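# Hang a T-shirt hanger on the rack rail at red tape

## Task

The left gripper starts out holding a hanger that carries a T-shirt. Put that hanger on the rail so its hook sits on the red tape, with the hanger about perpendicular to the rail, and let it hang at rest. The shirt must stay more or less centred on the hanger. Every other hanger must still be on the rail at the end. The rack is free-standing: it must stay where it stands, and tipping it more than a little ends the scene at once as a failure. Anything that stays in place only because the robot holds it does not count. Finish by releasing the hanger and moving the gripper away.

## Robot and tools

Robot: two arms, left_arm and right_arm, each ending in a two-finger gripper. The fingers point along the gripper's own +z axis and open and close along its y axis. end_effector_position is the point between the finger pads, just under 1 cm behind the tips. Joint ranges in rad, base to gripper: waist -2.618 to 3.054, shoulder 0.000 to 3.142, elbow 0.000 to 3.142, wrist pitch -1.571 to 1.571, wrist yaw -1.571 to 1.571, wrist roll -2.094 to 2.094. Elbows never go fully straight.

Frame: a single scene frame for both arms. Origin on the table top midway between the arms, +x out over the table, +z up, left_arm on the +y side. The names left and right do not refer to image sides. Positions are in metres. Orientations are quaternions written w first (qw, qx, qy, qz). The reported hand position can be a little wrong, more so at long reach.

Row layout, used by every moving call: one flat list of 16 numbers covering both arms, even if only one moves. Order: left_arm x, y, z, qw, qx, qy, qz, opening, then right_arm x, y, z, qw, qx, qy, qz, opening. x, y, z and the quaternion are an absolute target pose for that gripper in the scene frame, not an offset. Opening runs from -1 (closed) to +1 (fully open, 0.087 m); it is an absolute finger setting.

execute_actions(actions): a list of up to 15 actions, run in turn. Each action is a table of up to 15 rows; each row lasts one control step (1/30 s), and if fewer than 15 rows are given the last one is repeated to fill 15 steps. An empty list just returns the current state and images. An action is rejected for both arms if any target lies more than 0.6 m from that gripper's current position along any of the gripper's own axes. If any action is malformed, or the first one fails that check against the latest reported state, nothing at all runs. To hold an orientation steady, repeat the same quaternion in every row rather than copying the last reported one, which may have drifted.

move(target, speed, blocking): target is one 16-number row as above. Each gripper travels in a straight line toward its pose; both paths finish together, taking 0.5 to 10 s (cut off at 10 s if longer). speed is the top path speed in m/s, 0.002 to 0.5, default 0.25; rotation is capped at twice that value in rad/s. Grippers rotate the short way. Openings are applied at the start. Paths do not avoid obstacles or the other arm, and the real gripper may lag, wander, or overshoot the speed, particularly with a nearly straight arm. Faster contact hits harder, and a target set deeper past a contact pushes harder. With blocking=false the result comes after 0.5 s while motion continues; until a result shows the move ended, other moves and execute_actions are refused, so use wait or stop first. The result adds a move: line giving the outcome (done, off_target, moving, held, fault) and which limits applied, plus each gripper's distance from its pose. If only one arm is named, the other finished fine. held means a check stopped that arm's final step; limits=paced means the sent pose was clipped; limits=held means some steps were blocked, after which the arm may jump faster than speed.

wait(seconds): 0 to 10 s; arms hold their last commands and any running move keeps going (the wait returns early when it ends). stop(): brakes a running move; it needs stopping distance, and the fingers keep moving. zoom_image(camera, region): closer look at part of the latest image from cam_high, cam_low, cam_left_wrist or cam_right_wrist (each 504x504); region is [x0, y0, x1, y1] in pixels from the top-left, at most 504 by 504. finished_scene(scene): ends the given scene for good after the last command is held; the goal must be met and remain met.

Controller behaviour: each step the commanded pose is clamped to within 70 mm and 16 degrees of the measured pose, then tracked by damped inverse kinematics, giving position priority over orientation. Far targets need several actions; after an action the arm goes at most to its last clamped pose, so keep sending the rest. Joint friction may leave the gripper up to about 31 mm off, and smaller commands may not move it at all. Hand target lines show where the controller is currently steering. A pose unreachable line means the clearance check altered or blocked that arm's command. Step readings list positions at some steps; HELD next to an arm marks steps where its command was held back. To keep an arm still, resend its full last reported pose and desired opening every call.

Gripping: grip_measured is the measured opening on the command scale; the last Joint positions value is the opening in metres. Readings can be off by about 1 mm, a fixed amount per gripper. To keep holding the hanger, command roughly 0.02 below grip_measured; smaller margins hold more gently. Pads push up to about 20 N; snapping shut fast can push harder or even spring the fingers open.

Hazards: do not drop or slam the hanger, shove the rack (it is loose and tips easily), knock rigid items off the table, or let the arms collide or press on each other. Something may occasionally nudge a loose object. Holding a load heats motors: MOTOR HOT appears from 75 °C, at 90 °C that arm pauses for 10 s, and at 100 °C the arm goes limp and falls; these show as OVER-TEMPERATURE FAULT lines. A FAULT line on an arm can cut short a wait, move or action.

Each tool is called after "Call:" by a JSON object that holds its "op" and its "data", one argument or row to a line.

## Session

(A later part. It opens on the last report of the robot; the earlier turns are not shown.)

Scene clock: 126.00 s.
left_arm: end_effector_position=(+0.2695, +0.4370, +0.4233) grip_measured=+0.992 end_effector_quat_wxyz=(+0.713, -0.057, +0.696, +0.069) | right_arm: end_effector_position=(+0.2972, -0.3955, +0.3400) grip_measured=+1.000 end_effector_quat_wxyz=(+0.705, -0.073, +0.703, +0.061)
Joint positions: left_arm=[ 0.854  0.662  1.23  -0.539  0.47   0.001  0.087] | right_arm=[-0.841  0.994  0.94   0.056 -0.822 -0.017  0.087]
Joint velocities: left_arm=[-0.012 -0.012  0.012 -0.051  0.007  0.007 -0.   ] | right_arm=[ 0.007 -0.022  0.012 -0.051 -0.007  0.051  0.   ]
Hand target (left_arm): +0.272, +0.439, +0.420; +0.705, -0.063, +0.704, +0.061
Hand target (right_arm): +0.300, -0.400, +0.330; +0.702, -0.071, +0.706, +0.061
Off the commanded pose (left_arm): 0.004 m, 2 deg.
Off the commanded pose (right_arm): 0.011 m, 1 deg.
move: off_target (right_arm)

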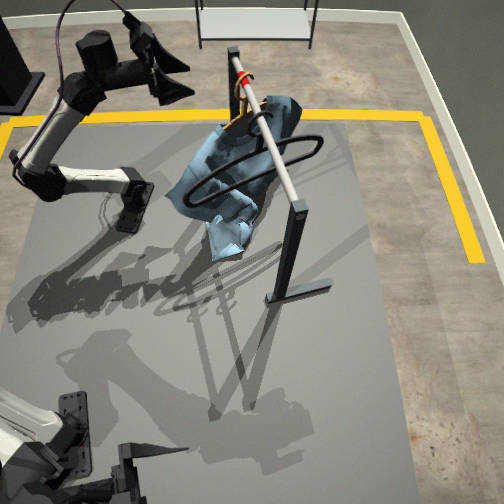

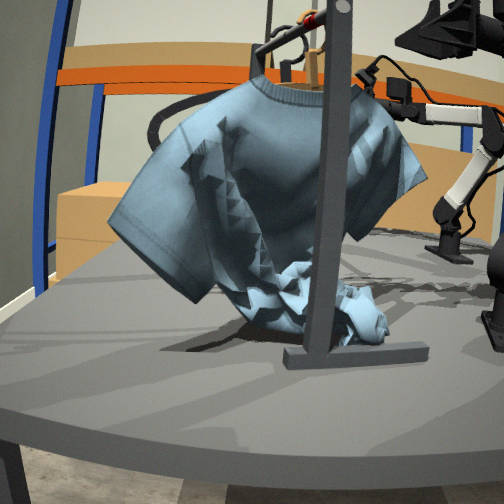

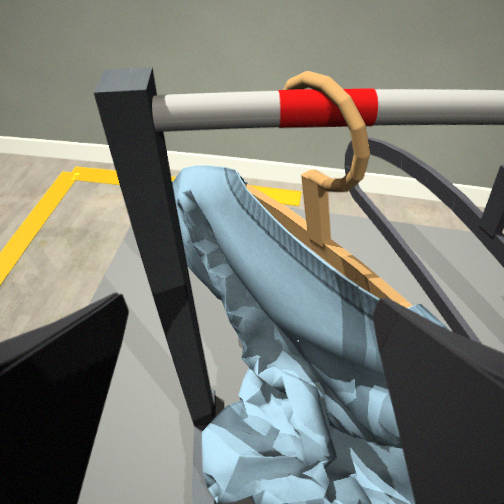

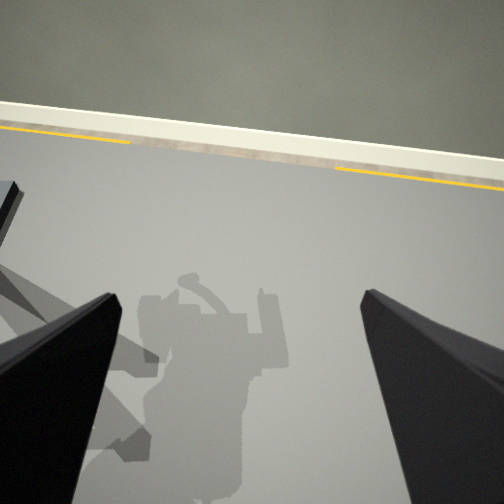

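Call:
{"op": "move", "data": {
  "target": [0.33,0.415,0.385,0.704,-0.062,0.704,0.062,1,0.3,-0.4,0.33,0.702,-0.071,0.706,0.061,1],
  "speed": 0.12
}}

Call:
{"op": "move", "data": {
  "target": [0.405,0.427,0.385,0.704,-0.062,0.704,0.062,1,0.3,-0.4,0.33,0.702,-0.071,0.706,0.061,1],
  "speed": 0.08
}}

Call:
{"op": "move", "data": {
  "target": [0.405,0.427,0.385,0.704,-0.062,0.704,0.062,-1,0.3,-0.4,0.33,0.702,-0.071,0.706,0.061,1]
}}

Scene clock: 132.87 s.
left_arm: end_effector_position=(+0.3230, +0.4159, +0.3930) grip_measured=+0.992 end_effector_quat_wxyz=(+0.711, -0.060, +0.698, +0.062) | right_arm: end_effector_position=(+0.2972, -0.3955, +0.3400) grip_measured=+1.000 end_effector_quat_wxyz=(+0.705, -0.073, +0.703, +0.061)
Joint positions: left_arm=[ 0.369  0.717  1.079 -0.343 -0.01   0.001  0.087] | right_arm=[-0.841  0.994  0.94   0.056 -0.822 -0.017  0.087]
Joint velocities: left_arm=[-0.012 -0.002 -0.002  0.051 -0.037 -0.007 -0.001] | right_arm=[-0.017  0.007 -0.007  0.007  0.037 -0.051  0.   ]
Hand target (left_arm): +0.329, +0.416, +0.385; +0.704, -0.061, +0.705, +0.063
Hand target (right_arm): +0.300, -0.400, +0.330; +0.702, -0.071, +0.706, +0.061
Off the commanded pose (left_arm): 0.011 m, 1 deg.
Off the commanded pose (right_arm): 0.011 m, 1 deg.
move: off_target (left_arm, right_arm)

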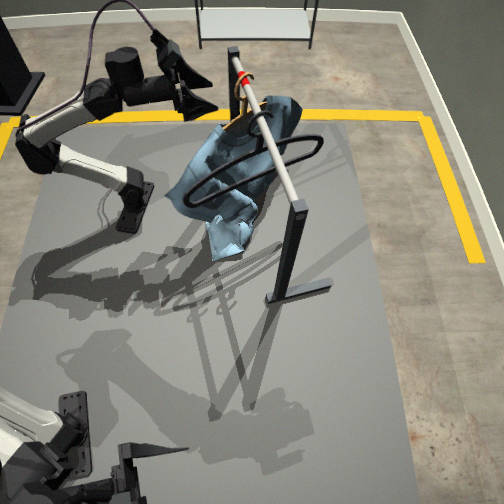

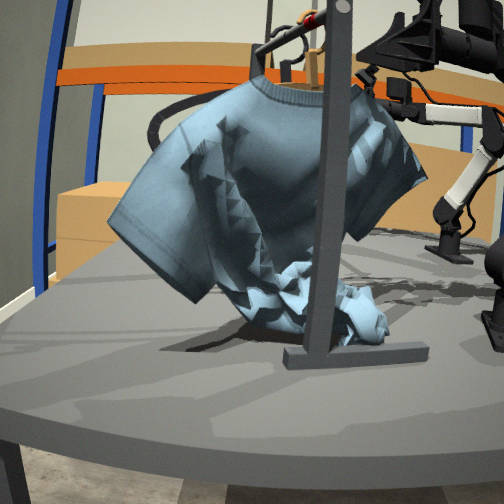

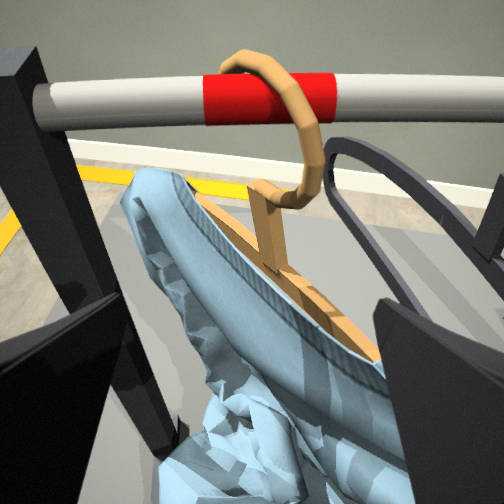

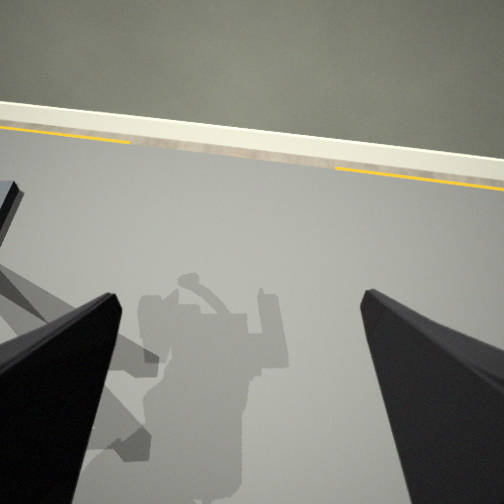

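Scene clock: 134.40 s.
left_arm: end_effector_position=(+0.3993, +0.4285, +0.3805) grip_measured=+0.992 end_effector_quat_wxyz=(+0.701, -0.061, +0.708, +0.061) | right_arm: end_effector_position=(+0.2972, -0.3955, +0.3400) grip_measured=+1.000 end_effector_quat_wxyz=(+0.705, -0.073, +0.703, +0.061)
Joint positions: left_arm=[ 0.369  0.978  1.112 -0.144 -0.01   0.001  0.087] | right_arm=[-0.841  0.994  0.94   0.056 -0.822 -0.017  0.087]
Joint velocities: left_arm=[-0.002 -0.002 -0.012  0.007  0.007 -0.022  0.001] | right_arm=[-0.007 -0.017  0.002  0.022 -0.037 -0.066  0.   ]
Hand target (left_arm): +0.404, +0.428, +0.385; +0.704, -0.062, +0.704, +0.062
Hand target (right_arm): +0.300, -0.400, +0.330; +0.702, -0.071, +0.706, +0.061
Off the commanded pose (left_arm): 0.007 m, 1 deg.
Off the commanded pose (right_arm): 0.011 m, 1 deg.
move: off_target (right_arm)

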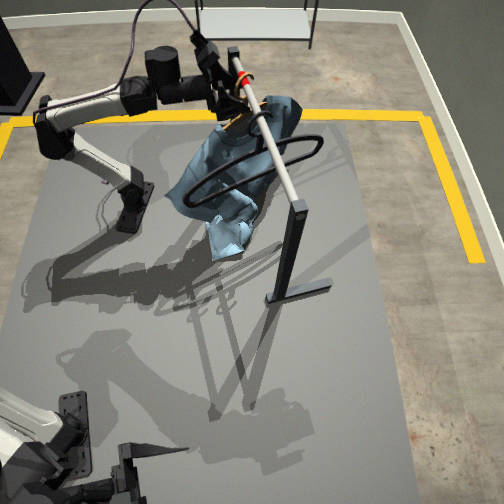

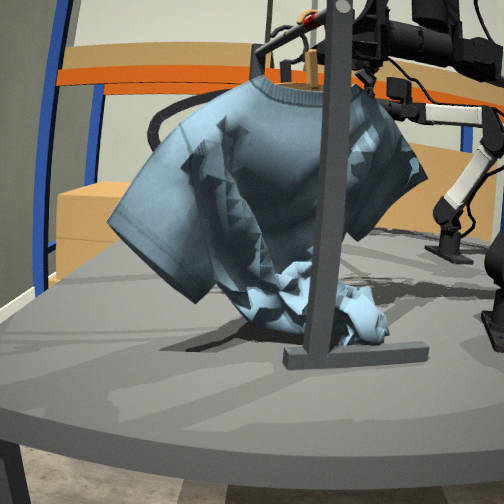

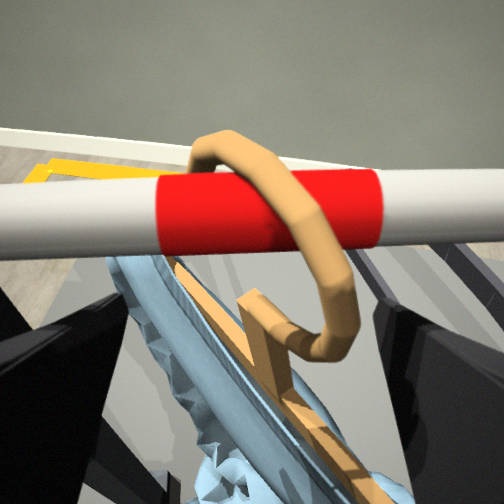

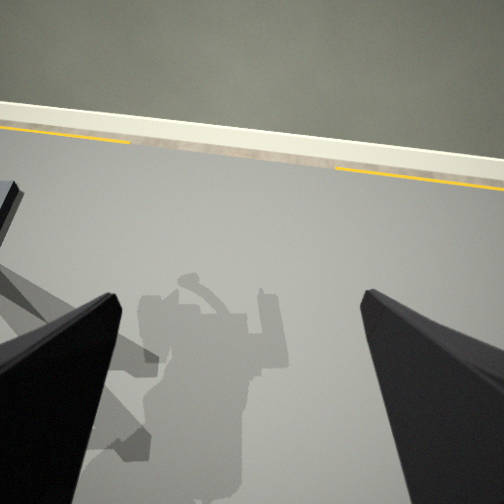

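Scene clock: 135.10 s.
left_arm: end_effector_position=(+0.3994, +0.4278, +0.3823) grip_measured=-0.848 end_effector_quat_wxyz=(+0.703, -0.061, +0.706, +0.061) | right_arm: end_effector_position=(+0.2972, -0.3955, +0.3400) grip_measured=+1.000 end_effector_quat_wxyz=(+0.705, -0.073, +0.703, +0.061)
Joint positions: left_arm=[ 0.366  0.978  1.114 -0.141 -0.013  0.001  0.007] | right_arm=[-0.841  0.994  0.94   0.056 -0.822 -0.017  0.087]
Joint velocities: left_arm=[-0.027 -0.017 -0.002  0.007  0.125  0.007  0.001] | right_arm=[ 0.012  0.022  0.002 -0.007  0.007  0.007  0.   ]
Hand target (left_arm): +0.405, +0.427, +0.385; +0.705, -0.062, +0.704, +0.062
Hand target (right_arm): +0.300, -0.400, +0.330; +0.702, -0.071, +0.706, +0.061
Off the commanded pose (left_arm): 0.006 m, 0 deg.
Off the commanded pose (right_arm): 0.011 m, 1 deg.
move: off_target (right_arm)

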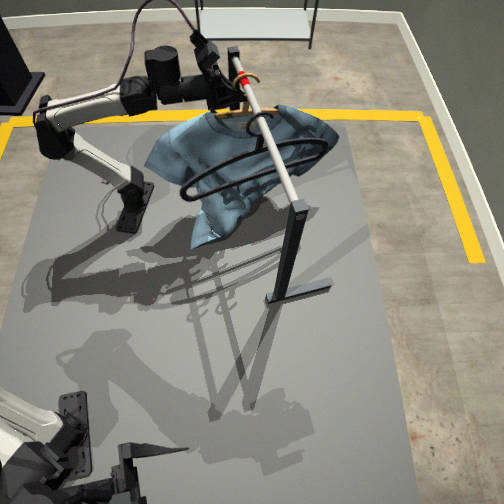

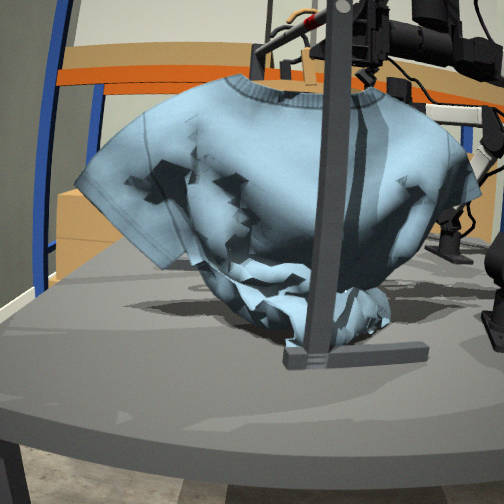

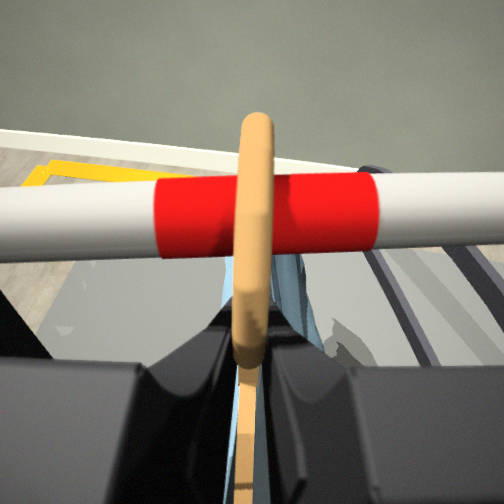

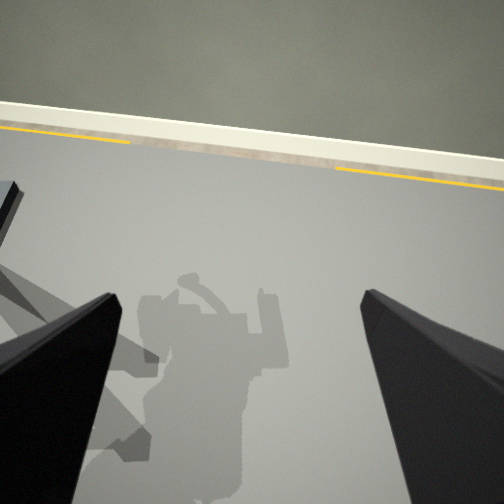

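Over-rotate slightly (yaw −10°), then release.

Call:
{"op": "move", "data": {
  "target": [0.405,0.427,0.385,0.704,0.062,0.704,-0.062,-1,0.3,-0.4,0.33,0.702,-0.071,0.706,0.061,1],
  "speed": 0.1
}}

Call:
{"op": "move", "data": {
  "target": [0.405,0.427,0.385,0.704,0.0,0.704,0.0,1,0.3,-0.4,0.33,0.702,-0.071,0.706,0.061,1],
  "speed": 0.1
}}

Call:
{"op": "move", "data": {
  "target": [0.27,0.41,0.42,0.704,-0.062,0.704,0.062,1,0.3,-0.4,0.33,0.702,-0.071,0.706,0.061,1],
  "speed": 0.12
}}

Call:
{"op": "wait", "data": {
  "seconds": 3
}}

Scene clock: 143.00 s.
left_arm: end_effector_position=(+0.3998, +0.4237, +0.3820) grip_measured=-0.849 end_effector_quat_wxyz=(+0.702, +0.058, +0.708, -0.060) | right_arm: end_effector_position=(+0.2972, -0.3955, +0.3400) grip_measured=+1.000 end_effector_quat_wxyz=(+0.705, -0.073, +0.703, +0.061)
Joint positions: left_arm=[ 0.645  1.039  1.141 -0.111  0.606  0.001  0.007] | right_arm=[-0.841  0.994  0.94   0.056 -0.822 -0.017  0.087]
Joint velocities: left_arm=[-0.002  0.002 -0.022  0.037  0.081 -0.022 -0.001] | right_arm=[-0.002 -0.007  0.002  0.051  0.051  0.007  0.   ]
Hand target (left_arm): +0.404, +0.426, +0.385; +0.704, +0.061, +0.705, -0.062
Hand target (right_arm): +0.300, -0.400, +0.330; +0.702, -0.071, +0.706, +0.061
Off the commanded pose (left_arm): 0.007 m, 1 deg.
Off the commanded pose (right_arm): 0.011 m, 1 deg.
move: off_target (right_arm)

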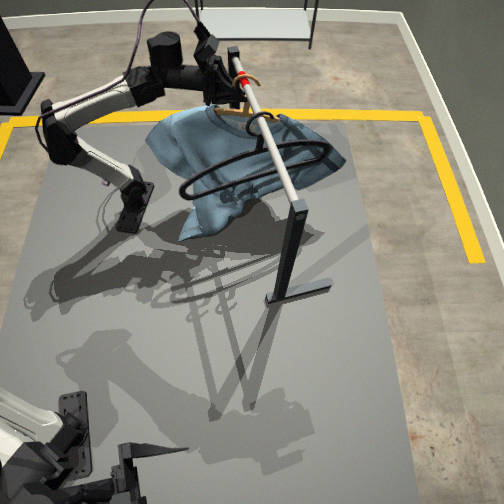

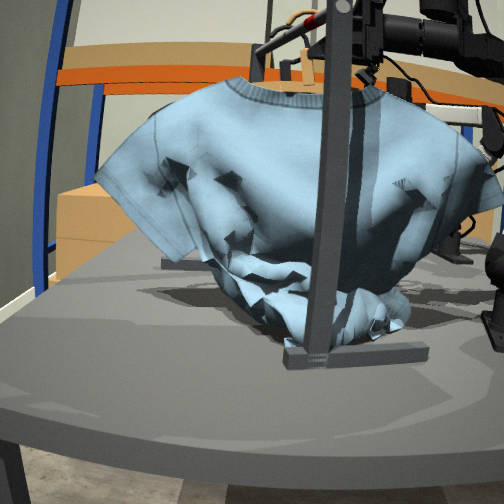

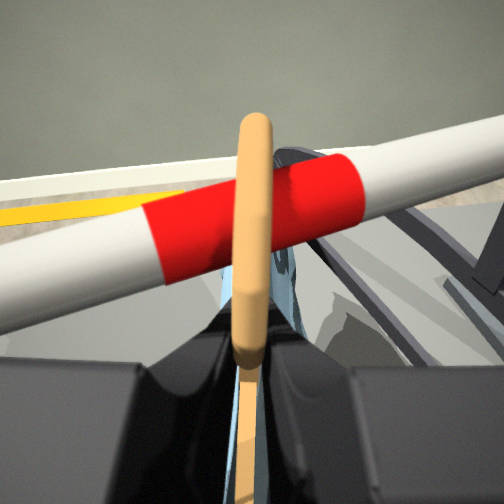

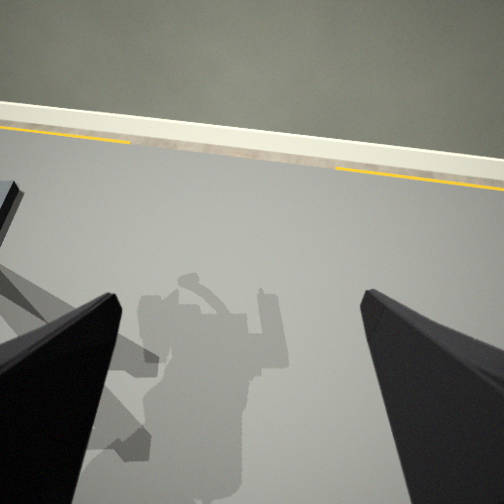

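Scene clock: 144.30 s.
left_arm: end_effector_position=(+0.4109, +0.4298, +0.3818) grip_measured=+0.992 end_effector_quat_wxyz=(+0.704, +0.002, +0.710, -0.004) | right_arm: end_effector_position=(+0.2972, -0.3955, +0.3400) grip_measured=+1.000 end_effector_quat_wxyz=(+0.705, -0.073, +0.703, +0.061)
Joint positions: left_arm=[ 0.528  1.039  1.141 -0.111  0.329  0.001  0.087] | right_arm=[-0.841  0.994  0.94   0.056 -0.822 -0.017  0.087]
Joint velocities: left_arm=[ 0.007 -0.002 -0.007  0.007  0.007  0.022 -0.001] | right_arm=[-0.007  0.007 -0.002  0.051  0.022 -0.051  0.   ]
Hand target (left_arm): +0.405, +0.427, +0.385; +0.707, +0.000, +0.707, +0.000
Hand target (right_arm): +0.300, -0.400, +0.330; +0.702, -0.071, +0.706, +0.061
Off the commanded pose (left_arm): 0.007 m, 1 deg.
Off the commanded pose (right_arm): 0.011 m, 1 deg.
move: off_target (right_arm)

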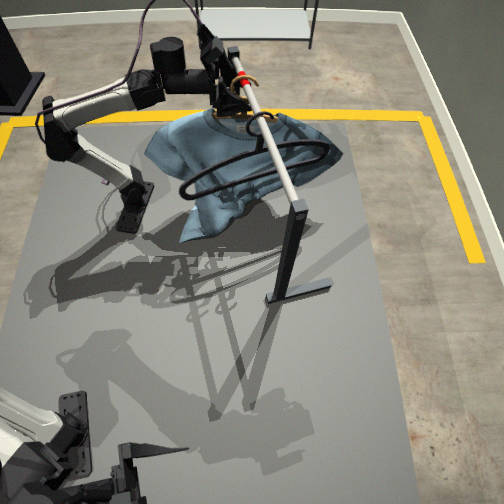

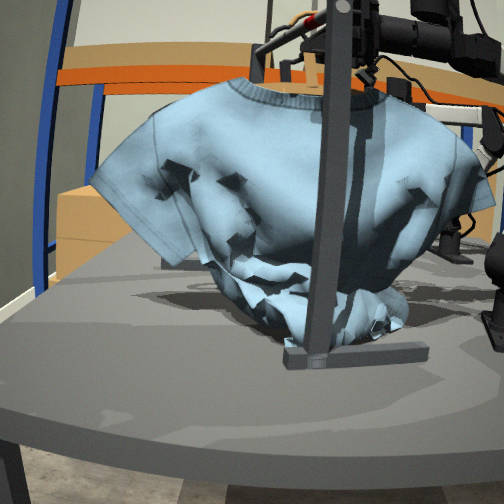

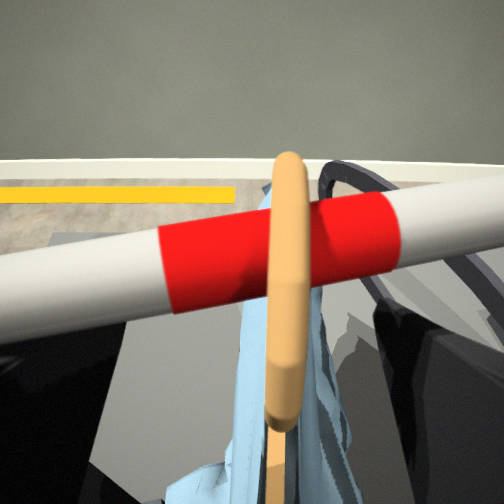

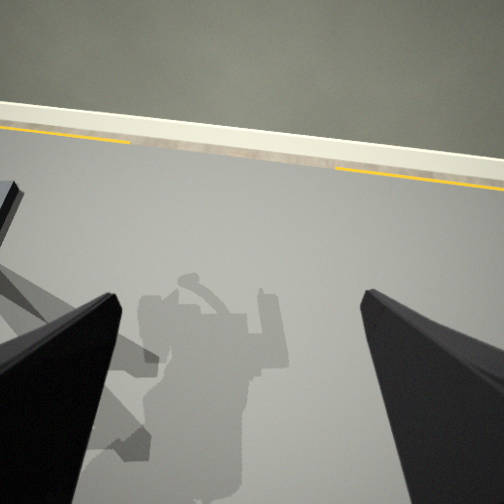

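Scene clock: 146.17 s.
left_arm: end_effector_position=(+0.2784, +0.4100, +0.4167) grip_measured=+0.992 end_effector_quat_wxyz=(+0.703, -0.060, +0.706, +0.061) | right_arm: end_effector_position=(+0.2972, -0.3955, +0.3400) grip_measured=+1.000 end_effector_quat_wxyz=(+0.705, -0.073, +0.703, +0.061)
Joint positions: left_arm=[ 0.398  0.662  1.237 -0.579  0.021  0.001  0.087] | right_arm=[-0.841  0.994  0.94   0.056 -0.822 -0.017  0.087]
Joint velocities: left_arm=[-0.007 -0.007  0.007 -0.051 -0.022  0.007 -0.001] | right_arm=[-0.002  0.002 -0.007 -0.066 -0.051  0.051  0.   ]
Hand target (left_arm): +0.272, +0.409, +0.419; +0.705, -0.061, +0.704, +0.062
Hand target (right_arm): +0.300, -0.400, +0.330; +0.702, -0.071, +0.706, +0.061
Off the commanded pose (left_arm): 0.009 m, 0 deg.
Off the commanded pose (right_arm): 0.011 m, 1 deg.
move: off_target (right_arm)

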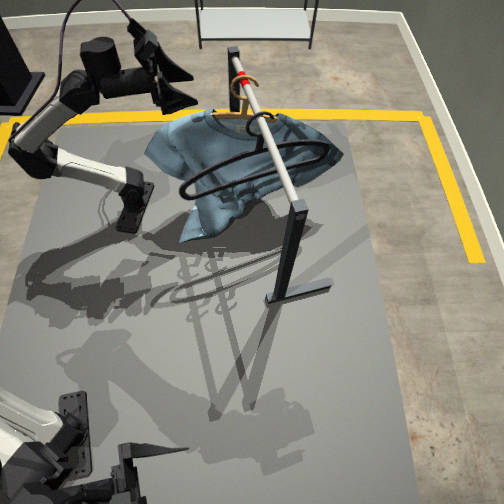

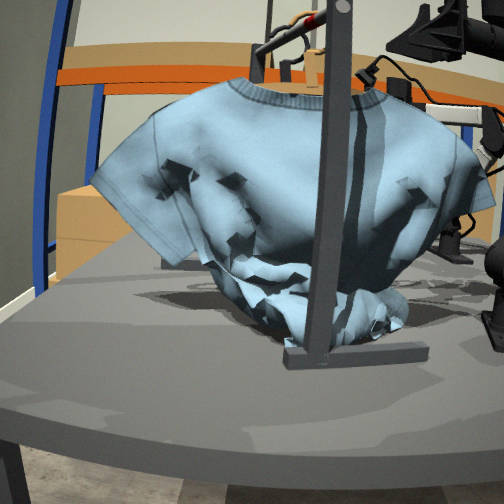

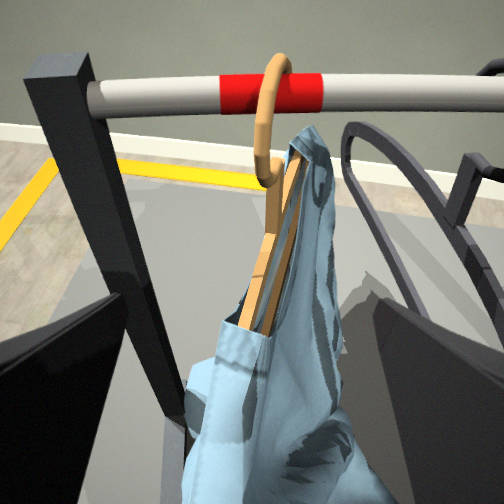

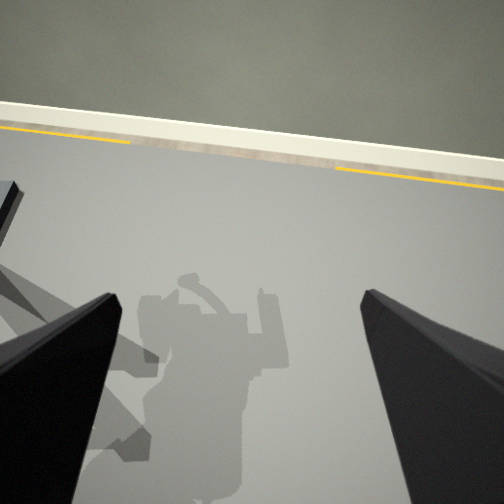

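Scene clock: 149.17 s.
left_arm: end_effector_position=(+0.2783, +0.4105, +0.4164) grip_measured=+0.992 end_effector_quat_wxyz=(+0.703, -0.061, +0.706, +0.062) | right_arm: end_effector_position=(+0.2972, -0.3955, +0.3400) grip_measured=+1.000 end_effector_quat_wxyz=(+0.705, -0.073, +0.703, +0.061)
Joint positions: left_arm=[ 0.398  0.662  1.237 -0.58   0.017  0.001  0.087] | right_arm=[-0.841  0.994  0.94   0.056 -0.822 -0.017  0.087]
Joint velocities: left_arm=[-0.017  0.007 -0.007  0.007  0.022  0.007  0.   ] | right_arm=[-0.007 -0.007  0.007 -0.037 -0.037  0.022  0.   ]
Hand target (left_arm): +0.272, +0.409, +0.419; +0.704, -0.061, +0.704, +0.062
Hand target (right_arm): +0.300, -0.400, +0.330; +0.702, -0.071, +0.706, +0.061
Off the commanded pose (left_arm): 0.009 m, 0 deg.
Off the commanded pose (right_arm): 0.011 m, 1 deg.
wait: 3.00 s; at rest by 0.17 s

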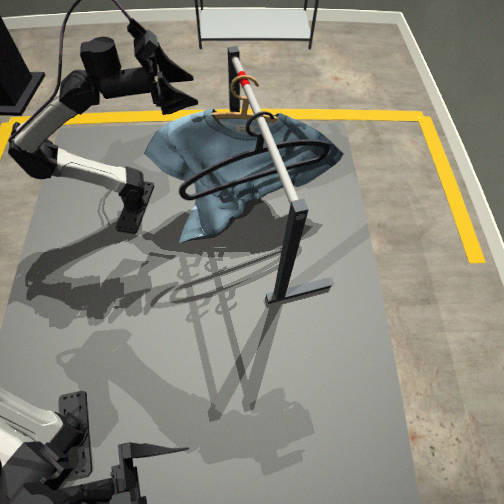

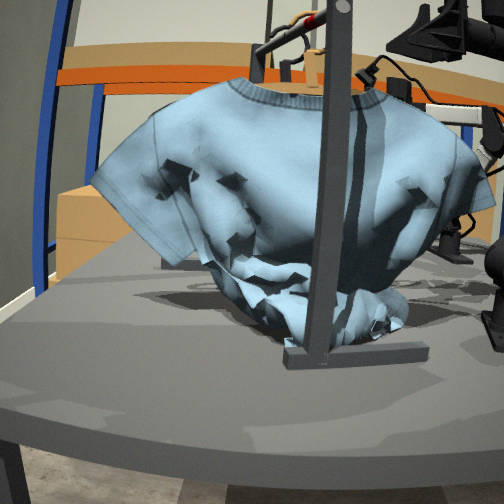

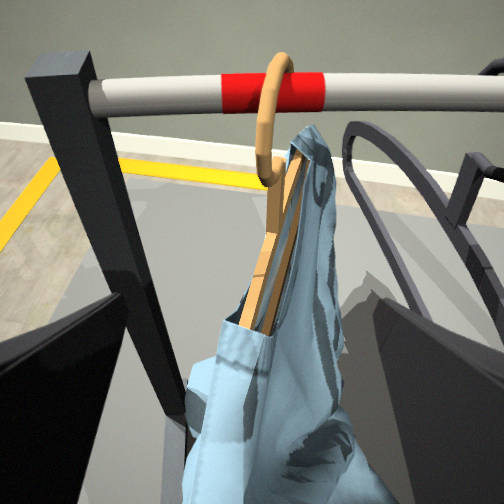

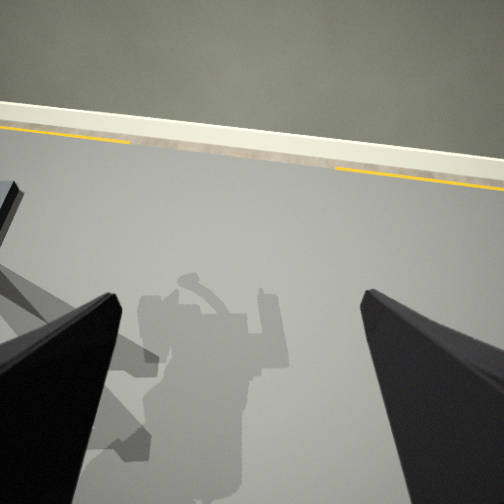

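Call:
{"op": "finished_scene", "data": {
  "scene": 1
}}

The scene is finished: the task was done.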